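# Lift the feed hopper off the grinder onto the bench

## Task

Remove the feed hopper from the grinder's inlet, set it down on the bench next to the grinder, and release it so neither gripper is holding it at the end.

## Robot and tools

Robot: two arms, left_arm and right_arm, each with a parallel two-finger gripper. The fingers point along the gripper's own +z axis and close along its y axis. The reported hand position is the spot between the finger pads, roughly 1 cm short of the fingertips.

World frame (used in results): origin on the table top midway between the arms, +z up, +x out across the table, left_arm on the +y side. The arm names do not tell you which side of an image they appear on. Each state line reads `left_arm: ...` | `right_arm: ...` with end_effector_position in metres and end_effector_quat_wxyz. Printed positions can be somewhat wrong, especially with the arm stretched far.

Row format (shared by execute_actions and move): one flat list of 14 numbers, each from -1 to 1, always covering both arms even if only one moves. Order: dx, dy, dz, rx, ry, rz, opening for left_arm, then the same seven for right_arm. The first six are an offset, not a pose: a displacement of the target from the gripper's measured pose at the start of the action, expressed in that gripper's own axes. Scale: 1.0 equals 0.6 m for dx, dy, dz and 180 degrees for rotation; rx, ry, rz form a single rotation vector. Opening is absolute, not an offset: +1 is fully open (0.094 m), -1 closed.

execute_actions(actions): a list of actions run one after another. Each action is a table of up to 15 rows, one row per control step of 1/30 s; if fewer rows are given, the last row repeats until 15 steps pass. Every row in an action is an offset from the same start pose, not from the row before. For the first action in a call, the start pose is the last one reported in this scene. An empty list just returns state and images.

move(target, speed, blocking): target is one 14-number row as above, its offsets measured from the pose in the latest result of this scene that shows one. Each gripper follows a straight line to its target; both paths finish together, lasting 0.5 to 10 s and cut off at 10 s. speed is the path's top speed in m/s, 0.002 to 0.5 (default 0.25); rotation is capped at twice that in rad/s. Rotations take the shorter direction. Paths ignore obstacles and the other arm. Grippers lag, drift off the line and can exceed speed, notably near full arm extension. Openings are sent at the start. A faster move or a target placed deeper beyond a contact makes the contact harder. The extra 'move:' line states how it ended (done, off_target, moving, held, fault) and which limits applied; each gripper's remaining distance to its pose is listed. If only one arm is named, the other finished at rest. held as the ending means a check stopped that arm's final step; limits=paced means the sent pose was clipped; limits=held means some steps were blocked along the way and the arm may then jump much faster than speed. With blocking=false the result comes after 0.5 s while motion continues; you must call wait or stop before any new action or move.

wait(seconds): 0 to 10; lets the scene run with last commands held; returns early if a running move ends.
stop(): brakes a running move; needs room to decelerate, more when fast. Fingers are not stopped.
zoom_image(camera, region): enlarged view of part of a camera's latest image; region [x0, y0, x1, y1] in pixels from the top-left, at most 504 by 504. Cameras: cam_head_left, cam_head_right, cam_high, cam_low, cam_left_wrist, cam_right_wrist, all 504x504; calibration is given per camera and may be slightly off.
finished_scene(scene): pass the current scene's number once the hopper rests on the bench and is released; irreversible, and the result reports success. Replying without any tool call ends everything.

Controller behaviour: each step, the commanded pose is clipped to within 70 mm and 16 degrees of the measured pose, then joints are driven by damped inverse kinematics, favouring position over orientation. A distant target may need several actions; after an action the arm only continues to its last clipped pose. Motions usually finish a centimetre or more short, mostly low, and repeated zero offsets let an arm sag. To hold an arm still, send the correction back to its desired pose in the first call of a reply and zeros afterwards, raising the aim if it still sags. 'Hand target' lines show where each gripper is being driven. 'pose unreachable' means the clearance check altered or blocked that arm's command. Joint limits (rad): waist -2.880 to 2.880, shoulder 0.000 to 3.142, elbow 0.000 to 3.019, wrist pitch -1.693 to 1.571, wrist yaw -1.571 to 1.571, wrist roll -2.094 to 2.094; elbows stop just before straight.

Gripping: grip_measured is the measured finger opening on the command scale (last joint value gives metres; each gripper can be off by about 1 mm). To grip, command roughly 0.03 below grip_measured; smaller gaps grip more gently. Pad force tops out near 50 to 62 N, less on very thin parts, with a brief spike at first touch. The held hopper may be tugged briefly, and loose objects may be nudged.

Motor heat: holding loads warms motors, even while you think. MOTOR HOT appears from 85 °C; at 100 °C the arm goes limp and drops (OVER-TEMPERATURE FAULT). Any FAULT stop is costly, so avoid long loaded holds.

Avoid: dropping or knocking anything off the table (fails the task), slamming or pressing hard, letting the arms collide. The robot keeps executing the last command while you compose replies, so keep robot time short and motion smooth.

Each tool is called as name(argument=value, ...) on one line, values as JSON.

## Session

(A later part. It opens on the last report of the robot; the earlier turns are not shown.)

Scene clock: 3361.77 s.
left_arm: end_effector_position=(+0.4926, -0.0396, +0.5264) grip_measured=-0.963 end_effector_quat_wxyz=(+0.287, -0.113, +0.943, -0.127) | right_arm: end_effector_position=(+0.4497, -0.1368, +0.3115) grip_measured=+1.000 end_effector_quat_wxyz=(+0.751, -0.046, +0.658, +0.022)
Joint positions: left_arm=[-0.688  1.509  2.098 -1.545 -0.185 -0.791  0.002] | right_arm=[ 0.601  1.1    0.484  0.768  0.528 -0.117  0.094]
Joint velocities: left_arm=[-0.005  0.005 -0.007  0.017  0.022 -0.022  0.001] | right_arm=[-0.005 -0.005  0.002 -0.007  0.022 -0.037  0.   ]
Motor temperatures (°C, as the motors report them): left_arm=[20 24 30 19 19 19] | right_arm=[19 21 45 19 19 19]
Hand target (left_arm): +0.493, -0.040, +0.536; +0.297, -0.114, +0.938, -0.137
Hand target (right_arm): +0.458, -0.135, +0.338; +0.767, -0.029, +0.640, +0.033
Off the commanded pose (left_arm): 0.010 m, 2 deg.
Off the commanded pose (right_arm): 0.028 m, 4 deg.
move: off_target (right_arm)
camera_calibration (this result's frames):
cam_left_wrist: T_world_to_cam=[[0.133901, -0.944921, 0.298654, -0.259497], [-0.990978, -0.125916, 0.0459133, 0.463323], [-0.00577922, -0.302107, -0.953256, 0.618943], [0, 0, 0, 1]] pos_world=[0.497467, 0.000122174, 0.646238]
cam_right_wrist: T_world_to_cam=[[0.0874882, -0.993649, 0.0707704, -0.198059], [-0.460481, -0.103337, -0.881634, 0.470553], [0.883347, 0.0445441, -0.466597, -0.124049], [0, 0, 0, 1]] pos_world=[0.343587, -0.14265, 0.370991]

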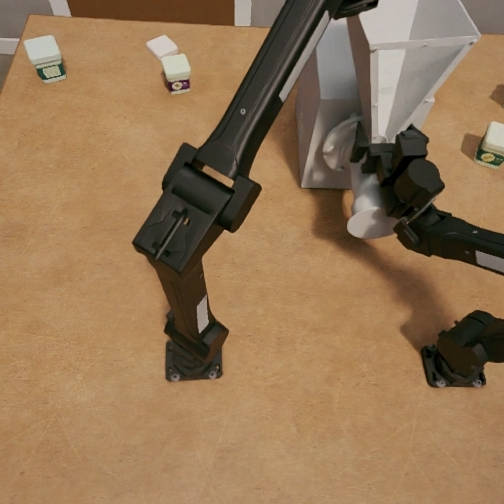

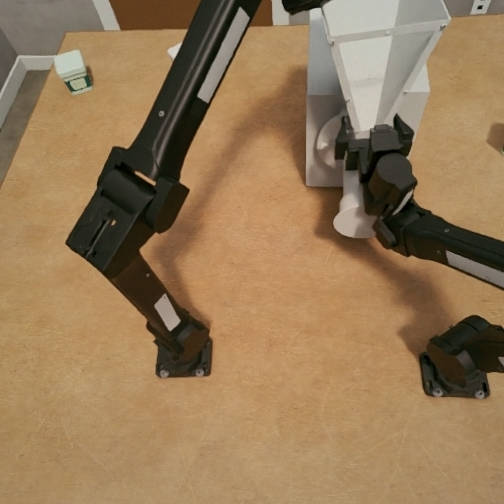

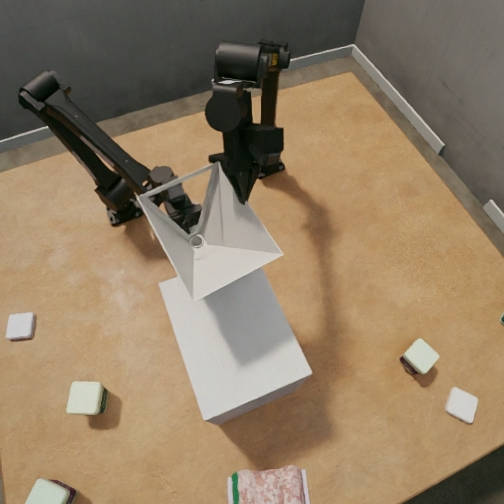

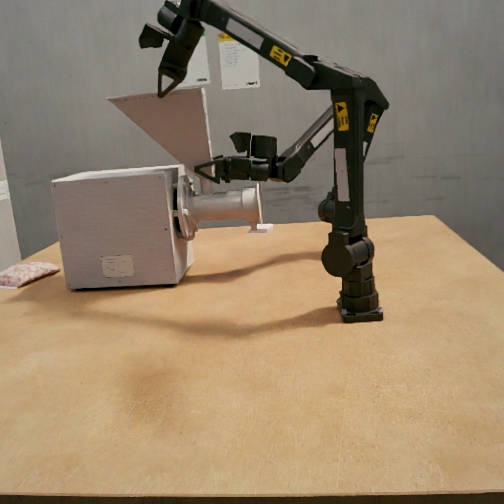

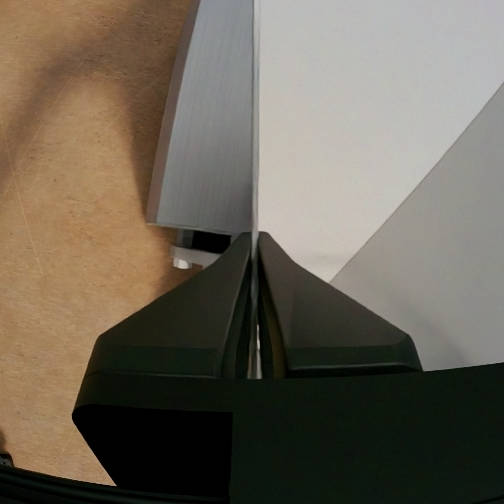

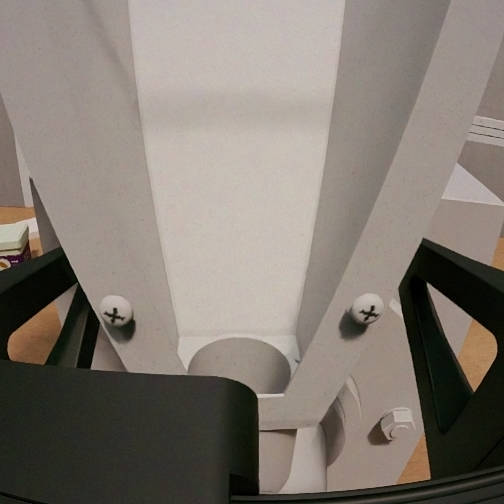

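execute_actions(actions=[[[-0.0089,-0.0054,-0.0131,0.007,-0.006,-0.0023,-0.98,-0.0643,-0.0005,0.0222,0,-0.015,0.008,1.0]]])

Scene clock: 3370.90 s.
left_arm: end_effector_position=(+0.4926, -0.0396, +0.5264) grip_measured=-0.963 end_effector_quat_wxyz=(+0.287, -0.113, +0.943, -0.127) | right_arm: end_effector_position=(+0.4475, -0.1367, +0.3256) grip_measured=+1.000 end_effector_quat_wxyz=(+0.754, -0.049, +0.654, +0.029)
Joint positions: left_arm=[-0.688  1.509  2.098 -1.545 -0.185 -0.791  0.002] | right_arm=[ 0.599  1.063  0.498  0.727  0.512 -0.116  0.094]
Joint velocities: left_arm=[-0.005 -0.005  0.002  0.002 -0.022 -0.007 -0.   ] | right_arm=[-0.005  0.015  0.007  0.002 -0.051 -0.037  0.   ]
Motor temperatures (°C, as the motors report them): left_arm=[20 24 30 19 19 19] | right_arm=[19 21 45 19 19 19]
Hand target (left_arm): +0.493, -0.040, +0.536; +0.297, -0.114, +0.938, -0.138
Hand target (right_arm): +0.456, -0.136, +0.352; +0.767, -0.037, +0.640, +0.033
Off the commanded pose (left_arm): 0.010 m, 2 deg.
Off the commanded pose (right_arm): 0.028 m, 2 deg.
camera_calibration (this result's frames):
cam_left_wrist: T_world_to_cam=[[0.133901, -0.944921, 0.298654, -0.259497], [-0.990978, -0.125916, 0.0459133, 0.463323], [-0.00577922, -0.302107, -0.953256, 0.618943], [0, 0, 0, 1]] pos_world=[0.497467, 0.000122174, 0.646238]
cam_right_wrist: T_world_to_cam=[[0.100128, -0.992764, 0.0662881, -0.202919], [-0.450883, -0.104663, -0.886426, 0.479043], [0.886949, 0.0588681, -0.4581, -0.117939], [0, 0, 0, 1]] pos_world=[0.340916, -0.14437, 0.384059]

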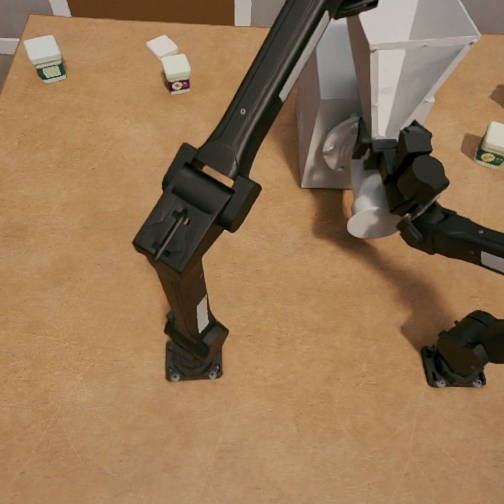

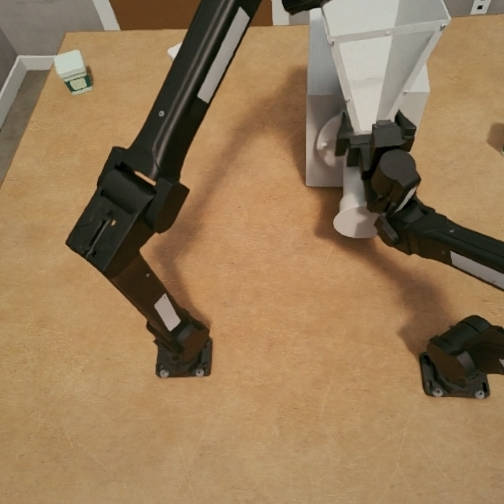

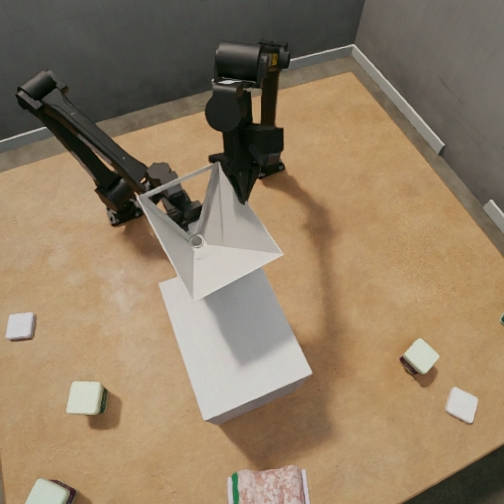

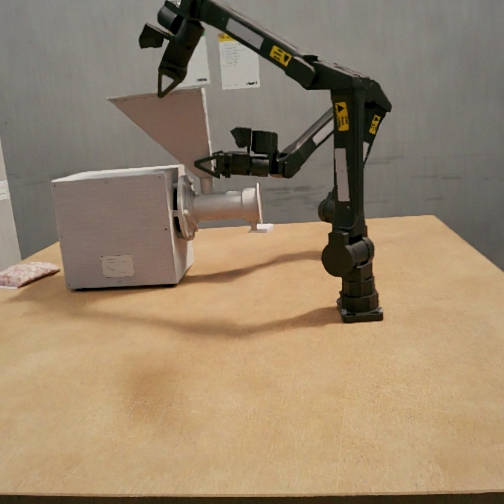

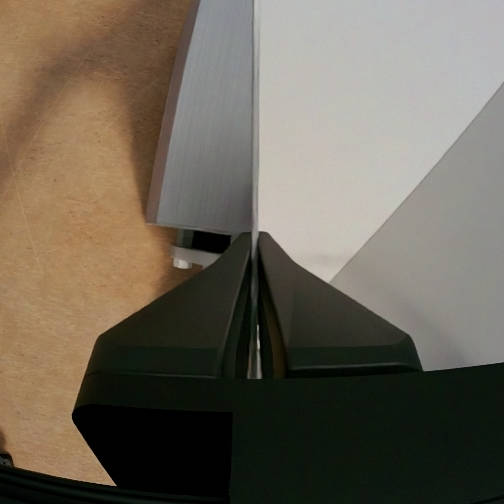

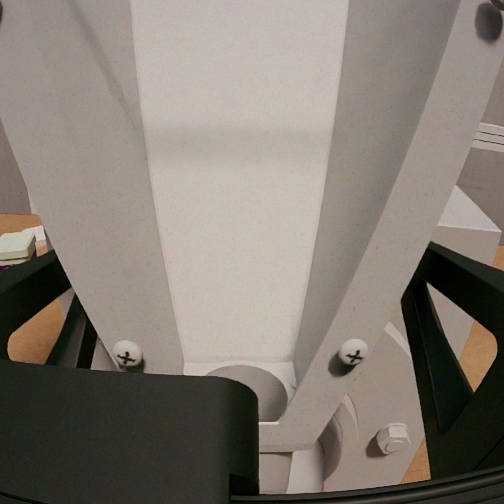

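execute_actions(actions=[[[-0.0089,-0.0054,-0.0131,0.007,-0.006,-0.0023,-0.98,-0.0430,0.0,0.0190,0,-0.012,0.004,0.5]]])

Scene clock: 3375.80 s.
left_arm: end_effector_position=(+0.4927, -0.0398, +0.5265) grip_measured=-0.963 end_effector_quat_wxyz=(+0.287, -0.113, +0.943, -0.128) | right_arm: end_effector_position=(+0.4470, -0.1339, +0.3249) grip_measured=+0.512 end_effector_quat_wxyz=(+0.753, -0.057, +0.655, +0.033)
Joint positions: left_arm=[-0.688  1.509  2.098 -1.544 -0.184 -0.791  0.002] | right_arm=[ 0.599  1.061  0.498  0.718  0.494 -0.116  0.071]
Joint velocities: left_arm=[-0.015  0.005 -0.002  0.012 -0.037  0.022  0.   ] | right_arm=[-0.005  0.024  0.017 -0.002 -0.037  0.007  0.   ]
Motor temperatures (°C, as the motors report them): left_arm=[20 24 30 19 19 19] | right_arm=[19 21 45 19 19 19]
Hand target (left_arm): +0.493, -0.040, +0.536; +0.297, -0.114, +0.938, -0.138
Hand target (right_arm): +0.453, -0.136, +0.353; +0.767, -0.044, +0.640, +0.034
Off the commanded pose (left_arm): 0.010 m, 2 deg.
Off the commanded pose (right_arm): 0.029 m, 3 deg.
camera_calibration (this result's frames):
cam_left_wrist: T_world_to_cam=[[0.133405, -0.944697, 0.299585, -0.259958], [-0.991046, -0.125436, 0.0457673, 0.463484], [-0.00565748, -0.303008, -0.952971, 0.618719], [0, 0, 0, 1]] pos_world=[0.497514, 0.0000332052, 0.646289]
cam_right_wrist: T_world_to_cam=[[0.11787, -0.990388, 0.0723812, -0.209597], [-0.452006, -0.11841, -0.884121, 0.476432], [0.884193, 0.0714946, -0.461618, -0.113904], [0, 0, 0, 1]] pos_world=[0.340768, -0.143025, 0.383814]

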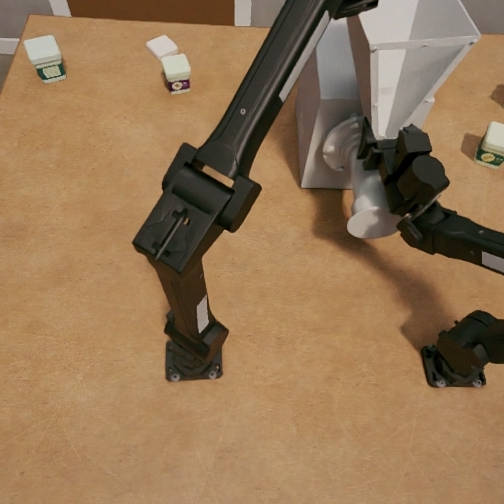

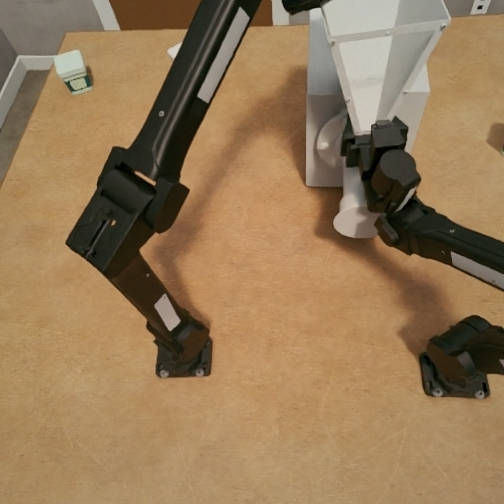

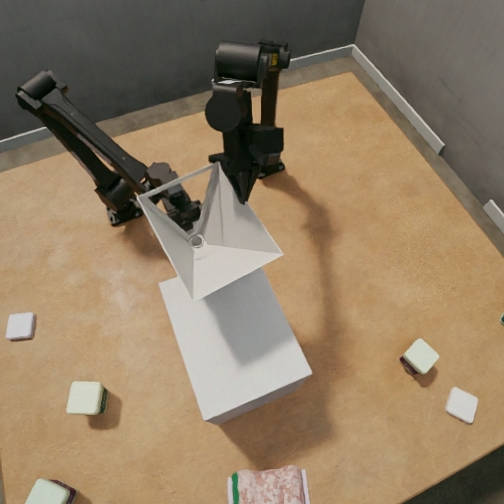

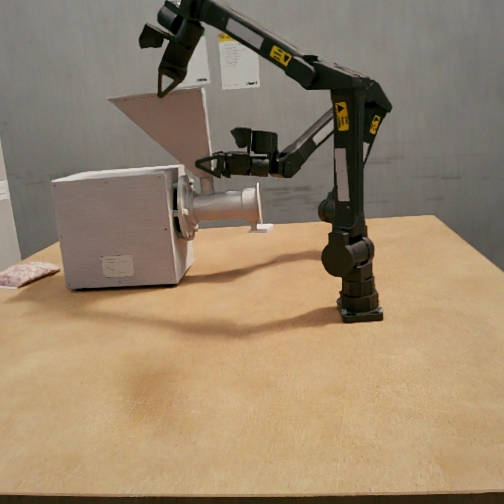

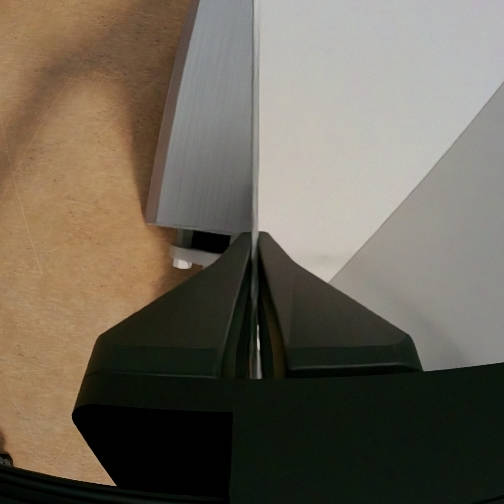

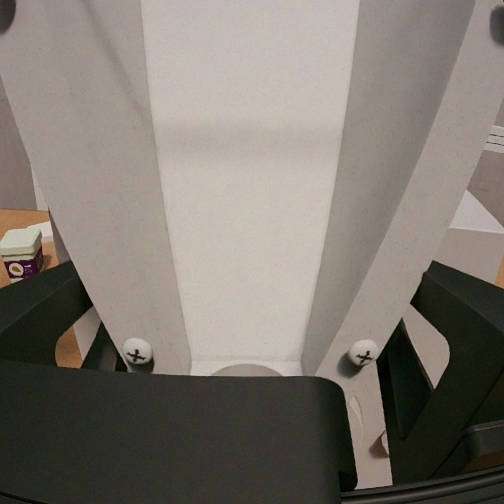

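execute_actions(actions=[[[-0.0089,-0.0054,-0.0131,0.007,-0.006,-0.0023,-0.98,-0.0430,0.0,0.0190,0,-0.012,0.004,0.35]]])

Scene clock: 3380.23 s.
left_arm: end_effector_position=(+0.4927, -0.0398, +0.5265) grip_measured=-0.963 end_effector_quat_wxyz=(+0.287, -0.113, +0.943, -0.128) | right_arm: end_effector_position=(+0.4470, -0.1337, +0.3249) grip_measured=+0.490 end_effector_quat_wxyz=(+0.752, -0.059, +0.655, +0.035)
Joint positions: left_arm=[-0.688  1.509  2.098 -1.544 -0.184 -0.791  0.002] | right_arm=[ 0.597  1.058  0.498  0.712  0.487 -0.115  0.07 ]
Joint velocities: left_arm=[-0.015 -0.005  0.012 -0.022 -0.007 -0.007  0.   ] | right_arm=[ 0.005 -0.015  0.007 -0.012  0.037  0.007  0.   ]
Motor temperatures (°C, as the motors report them): left_arm=[20 24 30 19 19 19] | right_arm=[19 21 45 19 19 19]
Hand target (left_arm): +0.493, -0.040, +0.536; +0.297, -0.114, +0.938, -0.138
Hand target (right_arm): +0.453, -0.133, +0.352; +0.765, -0.052, +0.641, +0.039
Off the commanded pose (left_arm): 0.010 m, 2 deg.
Off the commanded pose (right_arm): 0.028 m, 2 deg.
camera_calibration (this result's frames):
cam_left_wrist: T_world_to_cam=[[0.133405, -0.944697, 0.299585, -0.259958], [-0.991046, -0.125436, 0.0457673, 0.463484], [-0.00565748, -0.303008, -0.952971, 0.618719], [0, 0, 0, 1]] pos_world=[0.497514, 0.0000332052, 0.646289]
cam_right_wrist: T_world_to_cam=[[0.122628, -0.98972, 0.0735954, -0.211818], [-0.453245, -0.121819, -0.883023, 0.476205], [0.882911, 0.0749266, -0.463524, -0.112336], [0, 0, 0, 1]] pos_world=[0.340995, -0.143213, 0.384018]

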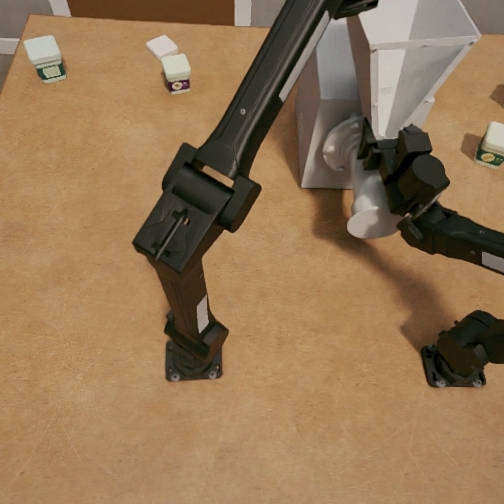

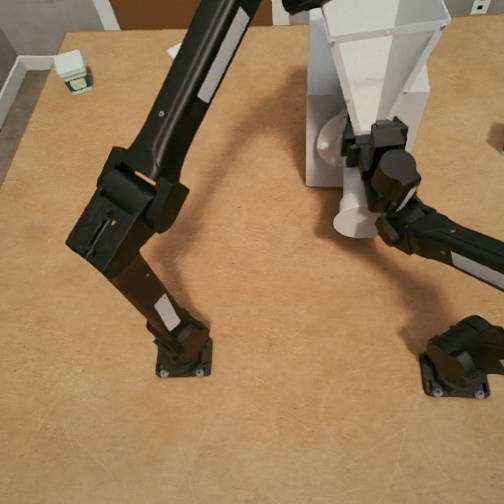

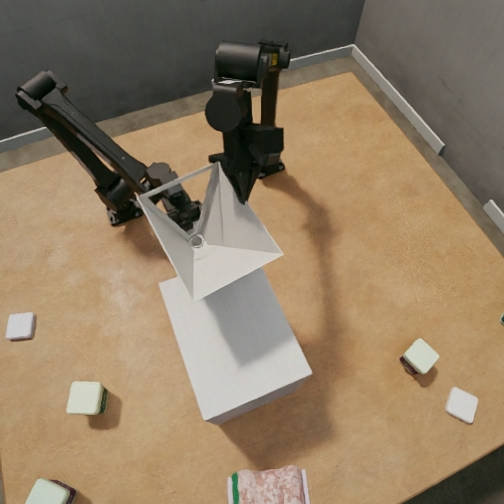

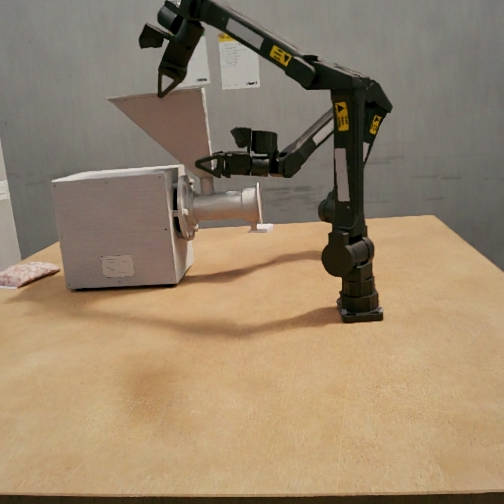

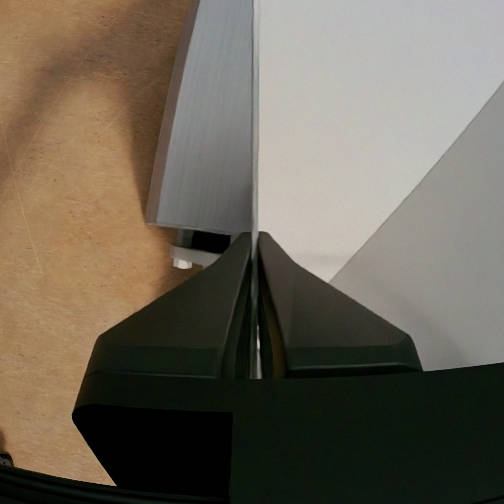

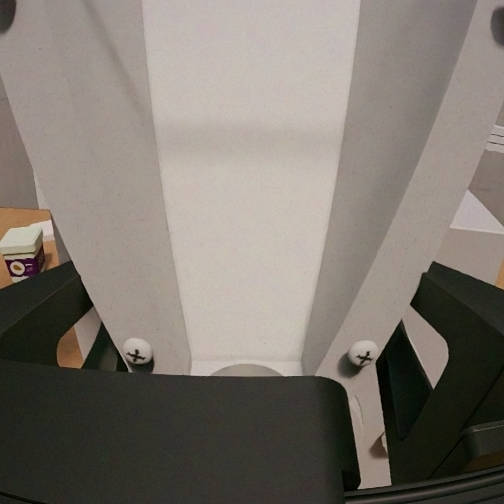

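execute_actions(actions=[[[-0.0354,-0.0215,-0.0523,0.0235,-0.02,-0.0077,-0.98,-0.0973,-0.0058,0.025,0,-0.02,0.0,0.35]]])

Scene clock: 3392.97 s.
left_arm: end_effector_position=(+0.4924, -0.0403, +0.5272) grip_measured=-0.963 end_effector_quat_wxyz=(+0.287, -0.113, +0.943, -0.129) | right_arm: end_effector_position=(+0.4457, -0.1345, +0.3242) grip_measured=+0.484 end_effector_quat_wxyz=(+0.738, -0.071, +0.670, +0.034)
Joint positions: left_arm=[-0.688  1.509  2.1   -1.544 -0.181 -0.791  0.002] | right_arm=[ 0.591  1.023  0.508  0.618  0.469 -0.107  0.07 ]
Joint velocities: left_arm=[-0.005  0.005  0.002  0.007  0.051  0.007  0.   ] | right_arm=[-0.005  0.005 -0.017 -0.007  0.022  0.051 -0.   ]
Motor temperatures (°C, as the motors report them): left_arm=[20 24 30 19 19 19] | right_arm=[19 21 46 19 19 19]
Hand target (left_arm): +0.491, -0.039, +0.565; +0.319, -0.117, +0.926, -0.163
Hand target (right_arm): +0.449, -0.137, +0.384; +0.772, -0.057, +0.632, +0.036
Off the commanded pose (left_arm): 0.039 m, 6 deg.
Off the commanded pose (right_arm): 0.061 m, 6 deg.
camera_calibration (this result's frames):
cam_left_wrist: T_world_to_cam=[[0.131543, -0.943939, 0.302779, -0.261358], [-0.99129, -0.123312, 0.0462328, 0.463045], [-0.00630463, -0.306224, -0.951939, 0.618961], [0, 0, 0, 1]] pos_world=[0.497294, -0.0000661187, 0.646939]
cam_right_wrist: T_world_to_cam=[[0.139116, -0.986123, 0.0905946, -0.224747], [-0.486081, -0.147704, -0.861341, 0.479015], [0.86277, 0.07579, -0.499884, -0.0905329], [0, 0, 0, 1]] pos_world=[0.342215, -0.144014, 0.3877]

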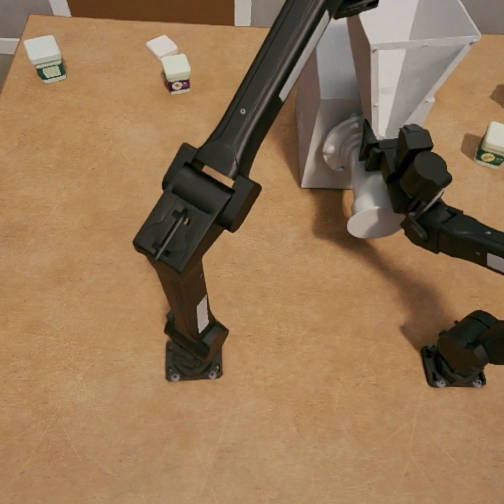

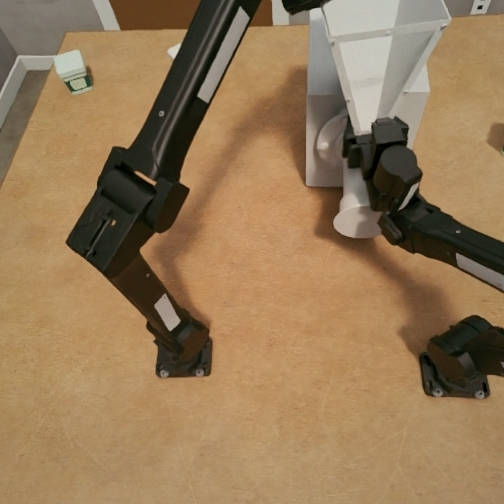

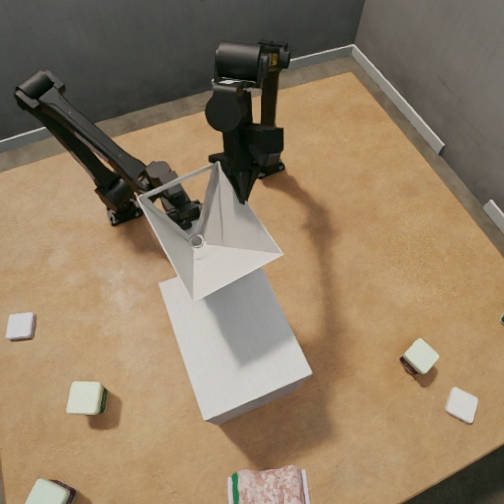

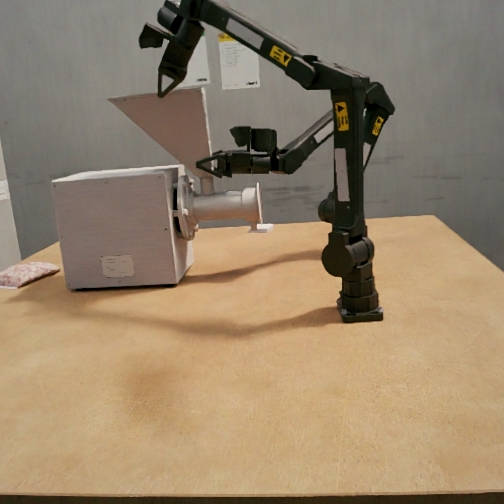

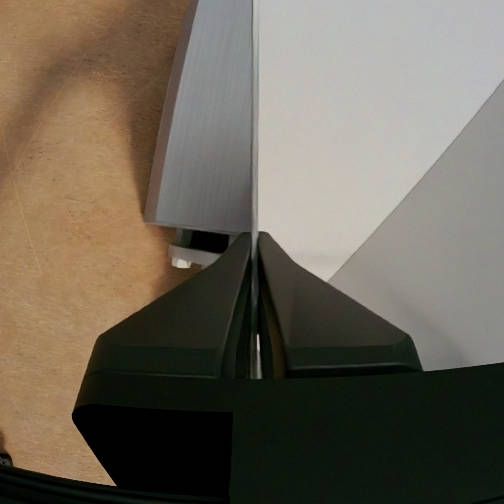

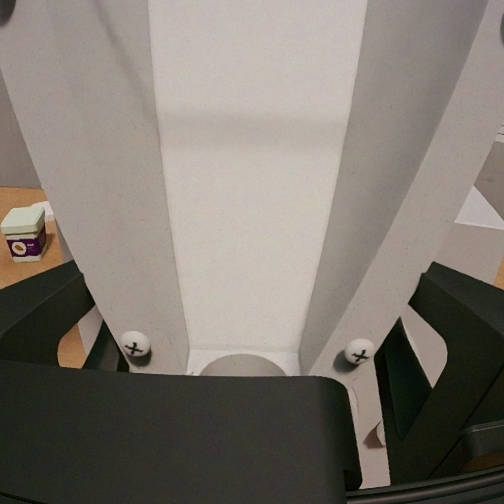

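execute_actions(actions=[[[-0.0354,-0.0215,-0.0523,0.0235,-0.02,-0.0077,-0.98,-0.0973,-0.0058,0.025,0,-0.065,0.0,0.35]]])

Scene clock: 3399.53 s.
left_arm: end_effector_position=(+0.4923, -0.0405, +0.5274) grip_measured=-0.963 end_effector_quat_wxyz=(+0.287, -0.112, +0.943, -0.130) | right_arm: end_effector_position=(+0.4474, -0.1336, +0.3277) grip_measured=+0.481 end_effector_quat_wxyz=(+0.763, -0.075, +0.640, +0.040)
Joint positions: left_arm=[-0.688  1.509  2.1   -1.544 -0.18  -0.791  0.002] | right_arm=[ 0.578  1.068  0.486  0.769  0.434 -0.144  0.07 ]
Joint velocities: left_arm=[ 0.005  0.005 -0.007  0.007  0.037  0.051  0.   ] | right_arm=[-0.015 -0.024 -0.007 -0.002 -0.007 -0.037 -0.001]
Motor temperatures (°C, as the motors report them): left_arm=[20 24 32 19 19 19] | right_arm=[19 21 47 19 19 19]
Hand target (left_arm): +0.491, -0.039, +0.566; +0.319, -0.117, +0.926, -0.165
Hand target (right_arm): +0.451, -0.136, +0.383; +0.802, -0.066, +0.592, +0.039
Off the commanded pose (left_arm): 0.040 m, 6 deg.
Off the commanded pose (right_arm): 0.057 m, 7 deg.
camera_calibration (this result's frames):
cam_left_wrist: T_world_to_cam=[[0.130985, -0.943728, 0.303678, -0.261737], [-0.991362, -0.122609, 0.0465745, 0.462803], [-0.00671989, -0.307155, -0.951636, 0.619055], [0, 0, 0, 1]] pos_world=[0.497249, -0.000118809, 0.647044]
cam_right_wrist: T_world_to_cam=[[0.148641, -0.984401, 0.0941303, -0.229684], [-0.415524, -0.148551, -0.89737, 0.463113], [0.897355, 0.0942724, -0.431122, -0.125846], [0, 0, 0, 1]] pos_world=[0.339504, -0.145442, 0.382949]

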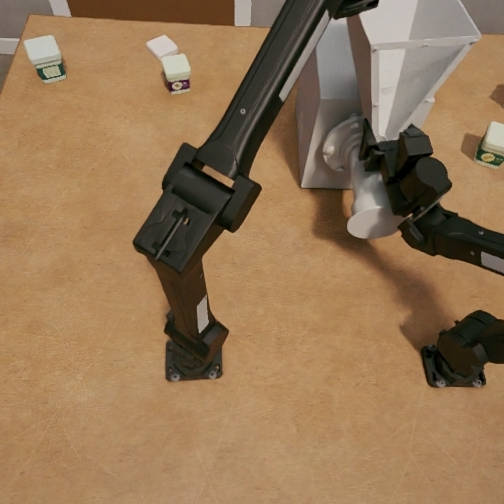

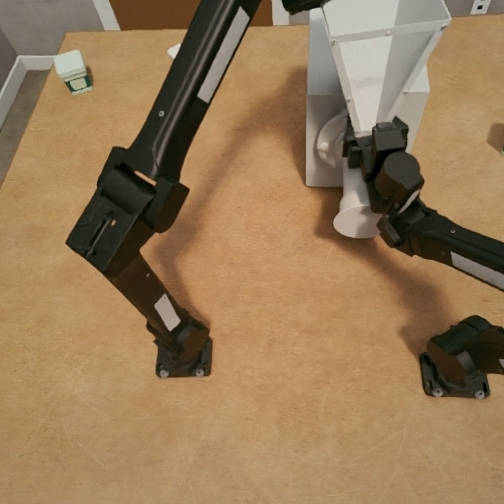

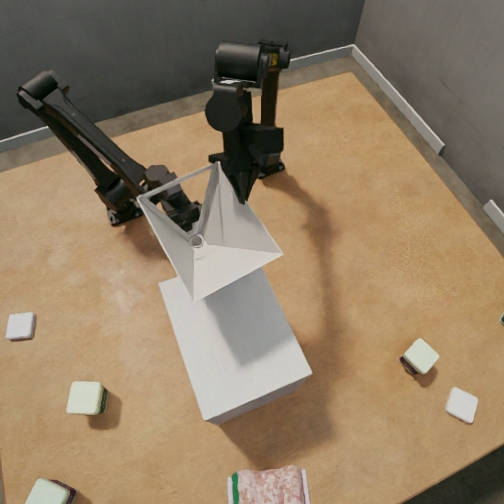

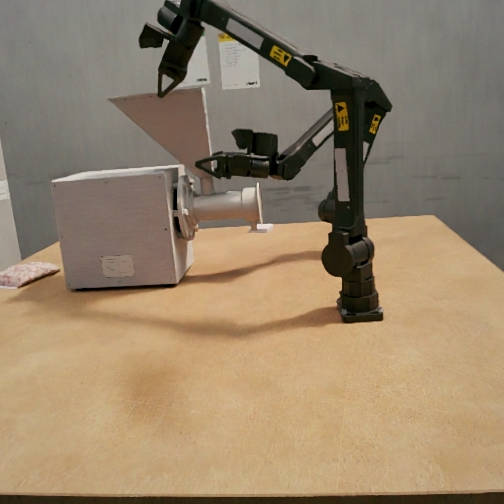

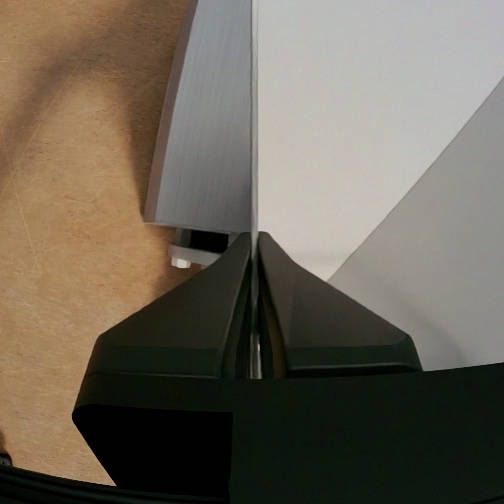

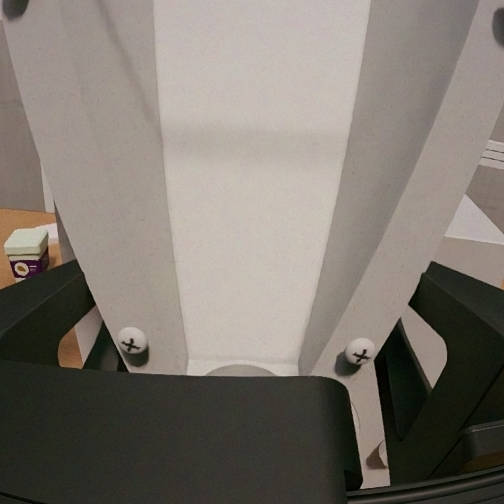

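execute_actions(actions=[[[-0.0420,-0.0255,-0.0621,0.028,-0.024,-0.0092,-0.98,-0.1080,-0.0050,0.027,0,-0.03,0.0,0.35]]])

Scene clock: 3520.03 s.
left_arm: end_effector_position=(+0.4920, -0.0409, +0.5280) grip_measured=-0.963 end_effector_quat_wxyz=(+0.286, -0.112, +0.942, -0.132) | right_arm: end_effector_position=(+0.4460, -0.1345, +0.3249) grip_measured=+0.476 end_effector_quat_wxyz=(+0.752, -0.084, +0.653, +0.038)
Joint positions: left_arm=[-0.688  1.509  2.102 -1.544 -0.177 -0.791  0.002] | right_arm=[ 0.574  1.042  0.489  0.701  0.423 -0.139  0.069]
Joint velocities: left_arm=[ 0.005  0.005 -0.002 -0.007 -0.037  0.051 -0.   ] | right_arm=[-0.005  0.005  0.012 -0.002 -0.066  0.022 -0.002]
Motor temperatures (°C, as the motors report them): left_arm=[20 24 35 19 19 19] | right_arm=[19 21 48 20 20 20]
Hand target (left_arm): +0.490, -0.039, +0.573; +0.324, -0.117, +0.923, -0.172
Hand target (right_arm): +0.447, -0.136, +0.393; +0.793, -0.072, +0.604, +0.042
Off the commanded pose (left_arm): 0.047 m, 7 deg.
Off the commanded pose (right_arm): 0.070 m, 7 deg.
camera_calibration (this result's frames):
cam_left_wrist: T_world_to_cam=[[0.129369, -0.94307, 0.306402, -0.262923], [-0.991569, -0.120718, 0.0471035, 0.462352], [-0.00743369, -0.309912, -0.950736, 0.619274], [0, 0, 0, 1]] pos_world=[0.497071, -0.000220184, 0.647548]
cam_right_wrist: T_world_to_cam=[[0.1592, -0.981355, 0.107695, -0.238743], [-0.442632, -0.168459, -0.880737, 0.463919], [0.882458, 0.092544, -0.461198, -0.109588], [0, 0, 0, 1]] pos_world=[0.34006, -0.145998, 0.38376]

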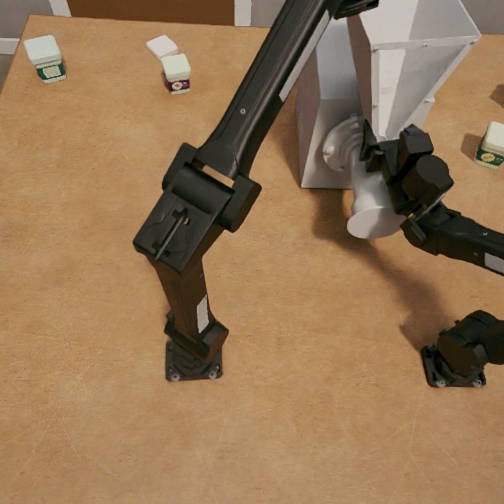

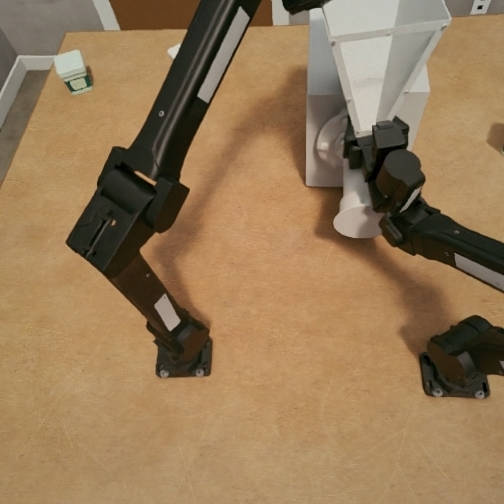

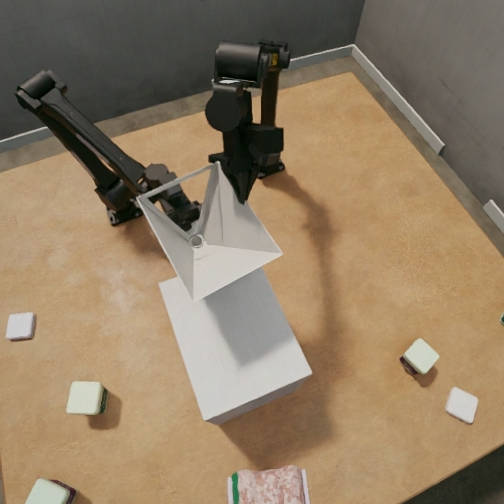

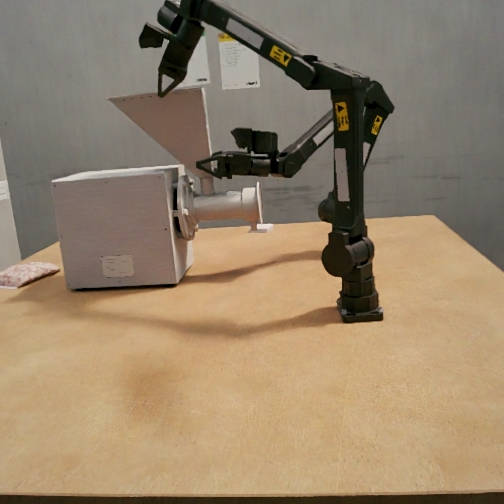

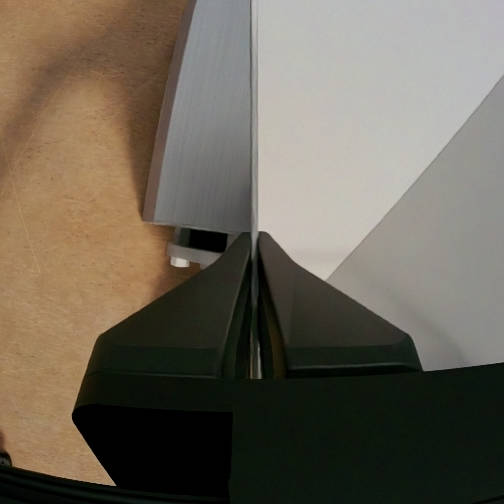

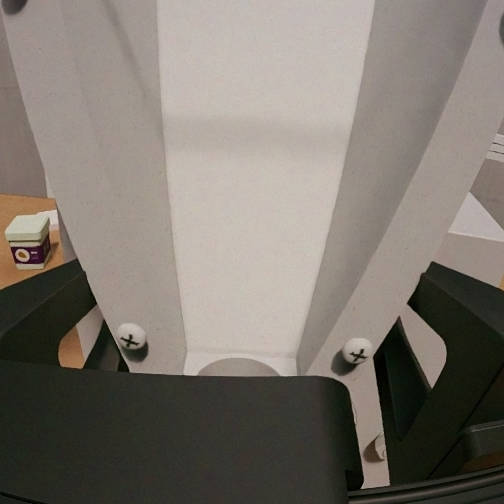

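execute_actions(actions=[[[-0.0157,-0.0058,-0.0501,0.0026,-0.0259,-0.0316,-0.98,-0.1145,-0.0058,0.0223,-0.063,-0.033,0.0086,0.35]]])

Scene clock: 3561.97 s.
left_arm: end_effector_position=(+0.4805, -0.0332, +0.5285) grip_measured=-0.963 end_effector_quat_wxyz=(+0.285, -0.168, +0.936, -0.117) | right_arm: end_effector_position=(+0.4455, -0.1329, +0.3223) grip_measured=+0.471 end_effector_quat_wxyz=(+0.728, -0.158, +0.660, +0.100)
Joint positions: left_arm=[-0.71   1.498  2.1   -1.589 -0.243 -0.914  0.002] | right_arm=[ 0.469  0.98   0.49   0.571  0.129 -0.108  0.069]
Joint velocities: left_arm=[-0.015 -0.015  0.007 -0.007 -0.022  0.051 -0.   ] | right_arm=[ 0.005  0.005 -0.017 -0.007  0.037 -0.051 -0.002]
Motor temperatures (°C, as the motors report them): left_arm=[20 24 36 19 19 19] | right_arm=[19 21 51 20 20 19]
Hand target (left_arm): +0.481, -0.035, +0.557; +0.318, -0.163, +0.923, -0.145
Hand target (right_arm): +0.444, -0.136, +0.393; +0.773, -0.147, +0.606, +0.115
Off the commanded pose (left_arm): 0.030 m, 5 deg.
Off the commanded pose (right_arm): 0.073 m, 8 deg.
camera_calibration (this result's frames):
cam_left_wrist: T_world_to_cam=[[0.241142, -0.920101, 0.308651, -0.308382], [-0.970401, -0.232905, 0.0638512, 0.42918], [0.0131369, -0.314913, -0.94903, 0.611076], [0, 0, 0, 1]] pos_world=[0.482813, 0.00865116, 0.647708]
cam_right_wrist: T_world_to_cam=[[0.347672, -0.928813, 0.128181, -0.320454], [-0.441233, -0.282701, -0.851701, 0.43649], [0.827308, 0.239555, -0.50811, -0.0512666], [0, 0, 0, 1]] pos_world=[0.34642, -0.161965, 0.386786]

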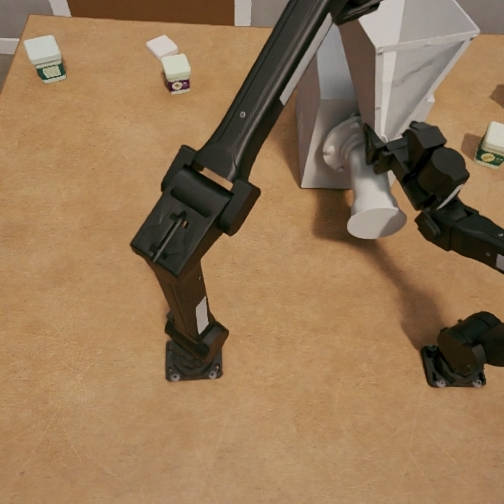

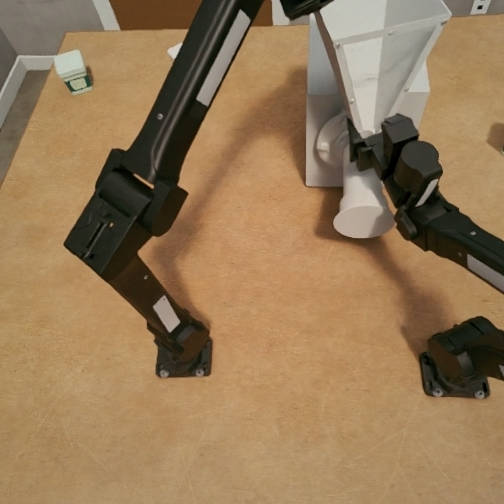

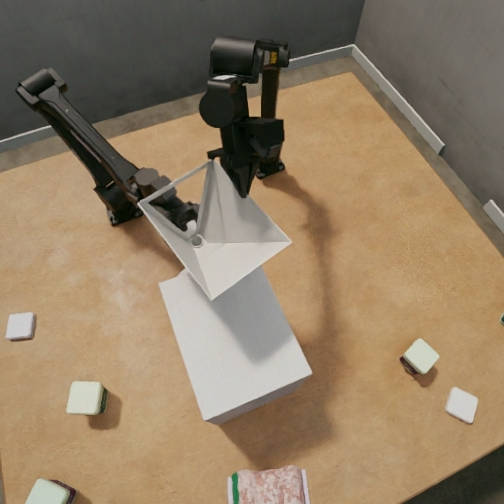

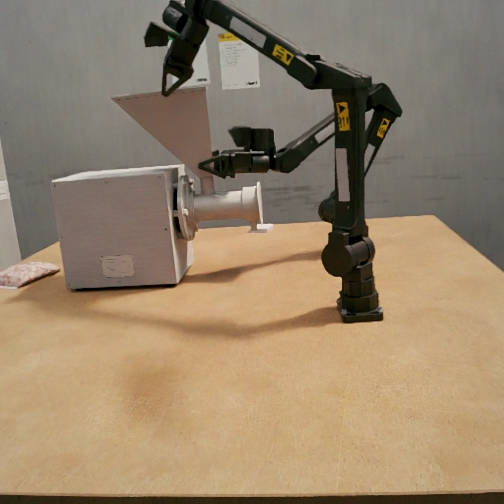

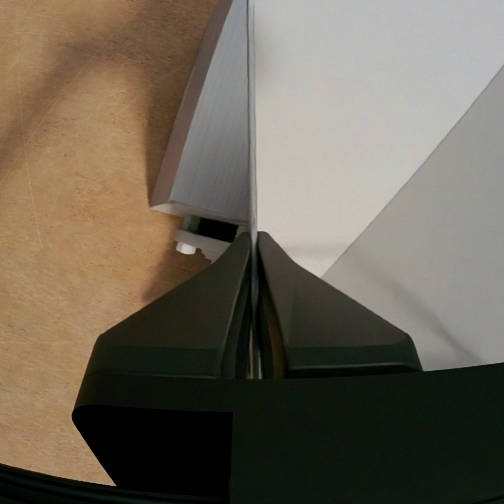

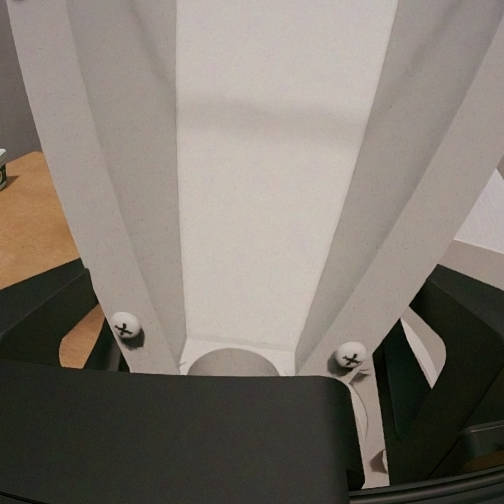

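execute_actions(actions=[[[-0.0313,-0.026,-0.0016,0.0385,0.0113,0.0427,-0.98,-0.0485,-0.0084,0.0132,0.0885,0.0,-0.007,0.35]]])

Scene clock: 3609.27 s.
left_arm: end_effector_position=(+0.4947, -0.0410, +0.5258) grip_measured=-0.963 end_effector_quat_wxyz=(+0.270, -0.087, +0.948, -0.146) | right_arm: end_effector_position=(+0.4433, -0.1352, +0.3176) grip_measured=+0.430 end_effector_quat_wxyz=(+0.723, -0.074, +0.687, +0.004)
Joint positions: left_arm=[-0.662  1.515  2.108 -1.546 -0.105 -0.735  0.002] | right_arm=[ 0.614  1.013  0.517  0.547  0.531 -0.128  0.067]
Joint velocities: left_arm=[-0.005 -0.005 -0.002 -0.017 -0.037 -0.051  0.   ] | right_arm=[-0.005 -0.005  0.002  0.017 -0.081 -0.081  0.   ]
Motor temperatures (°C, as the motors report them): left_arm=[20 24 33 20 19 19] | right_arm=[19 22 51 20 22 19]
Hand target (left_arm): +0.498, -0.040, +0.543; +0.285, -0.085, +0.942, -0.157
Hand target (right_arm): +0.450, -0.134, +0.352; +0.743, -0.063, +0.666, -0.001
Off the commanded pose (left_arm): 0.018 m, 2 deg.
Off the commanded pose (right_arm): 0.036 m, 4 deg.
camera_calibration (this result's frames):
cam_left_wrist: T_world_to_cam=[[0.0800357, -0.94438, 0.318969, -0.244897], [-0.995601, -0.0601006, 0.0718748, 0.456597], [-0.0487069, -0.323319, -0.945036, 0.634081], [0, 0, 0, 1]] pos_world=[0.505074, 0.00117675, 0.644526]
cam_right_wrist: T_world_to_cam=[[0.103637, -0.985735, 0.132615, -0.22214], [-0.527126, -0.167503, -0.833115, 0.47863], [0.843444, 0.0164364, -0.536966, -0.0794089], [0, 0, 0, 1]] pos_world=[0.342297, -0.137494, 0.385573]

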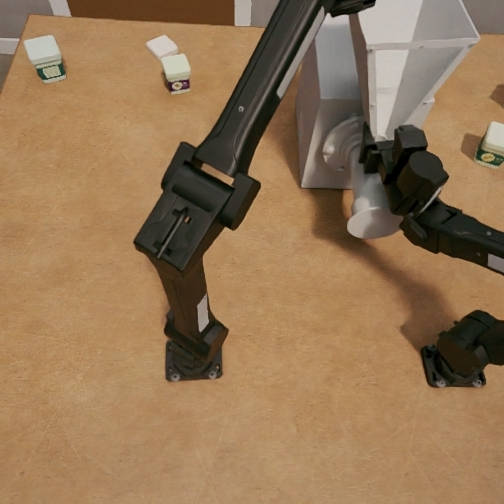

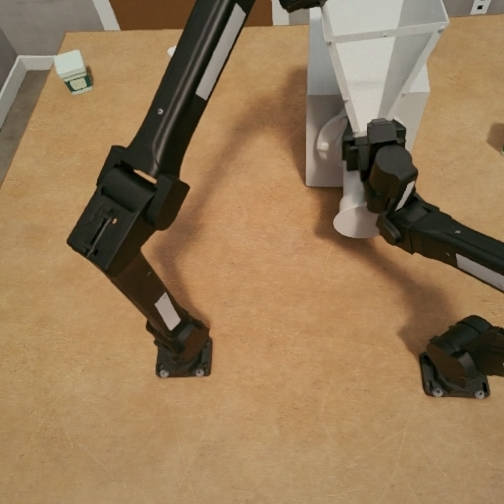

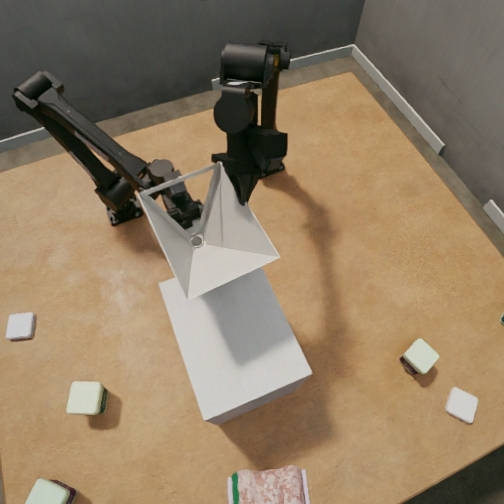

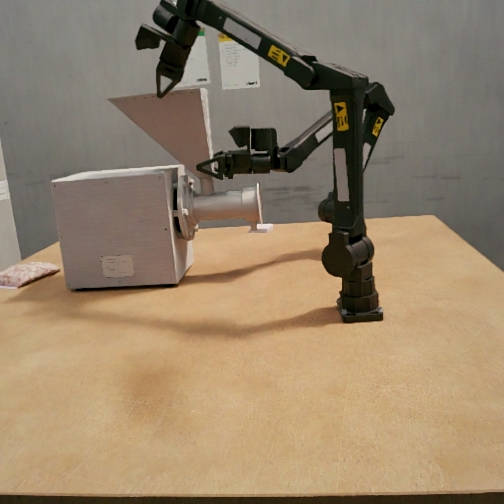

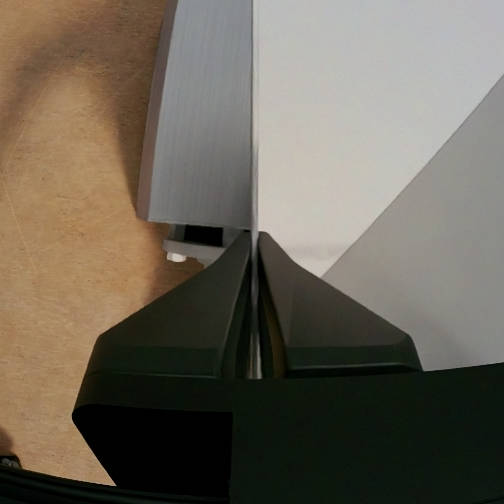

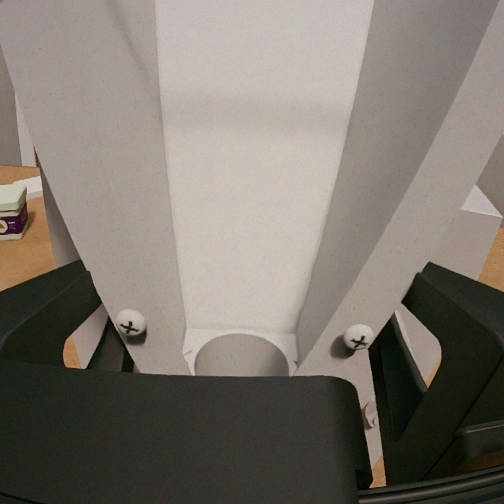

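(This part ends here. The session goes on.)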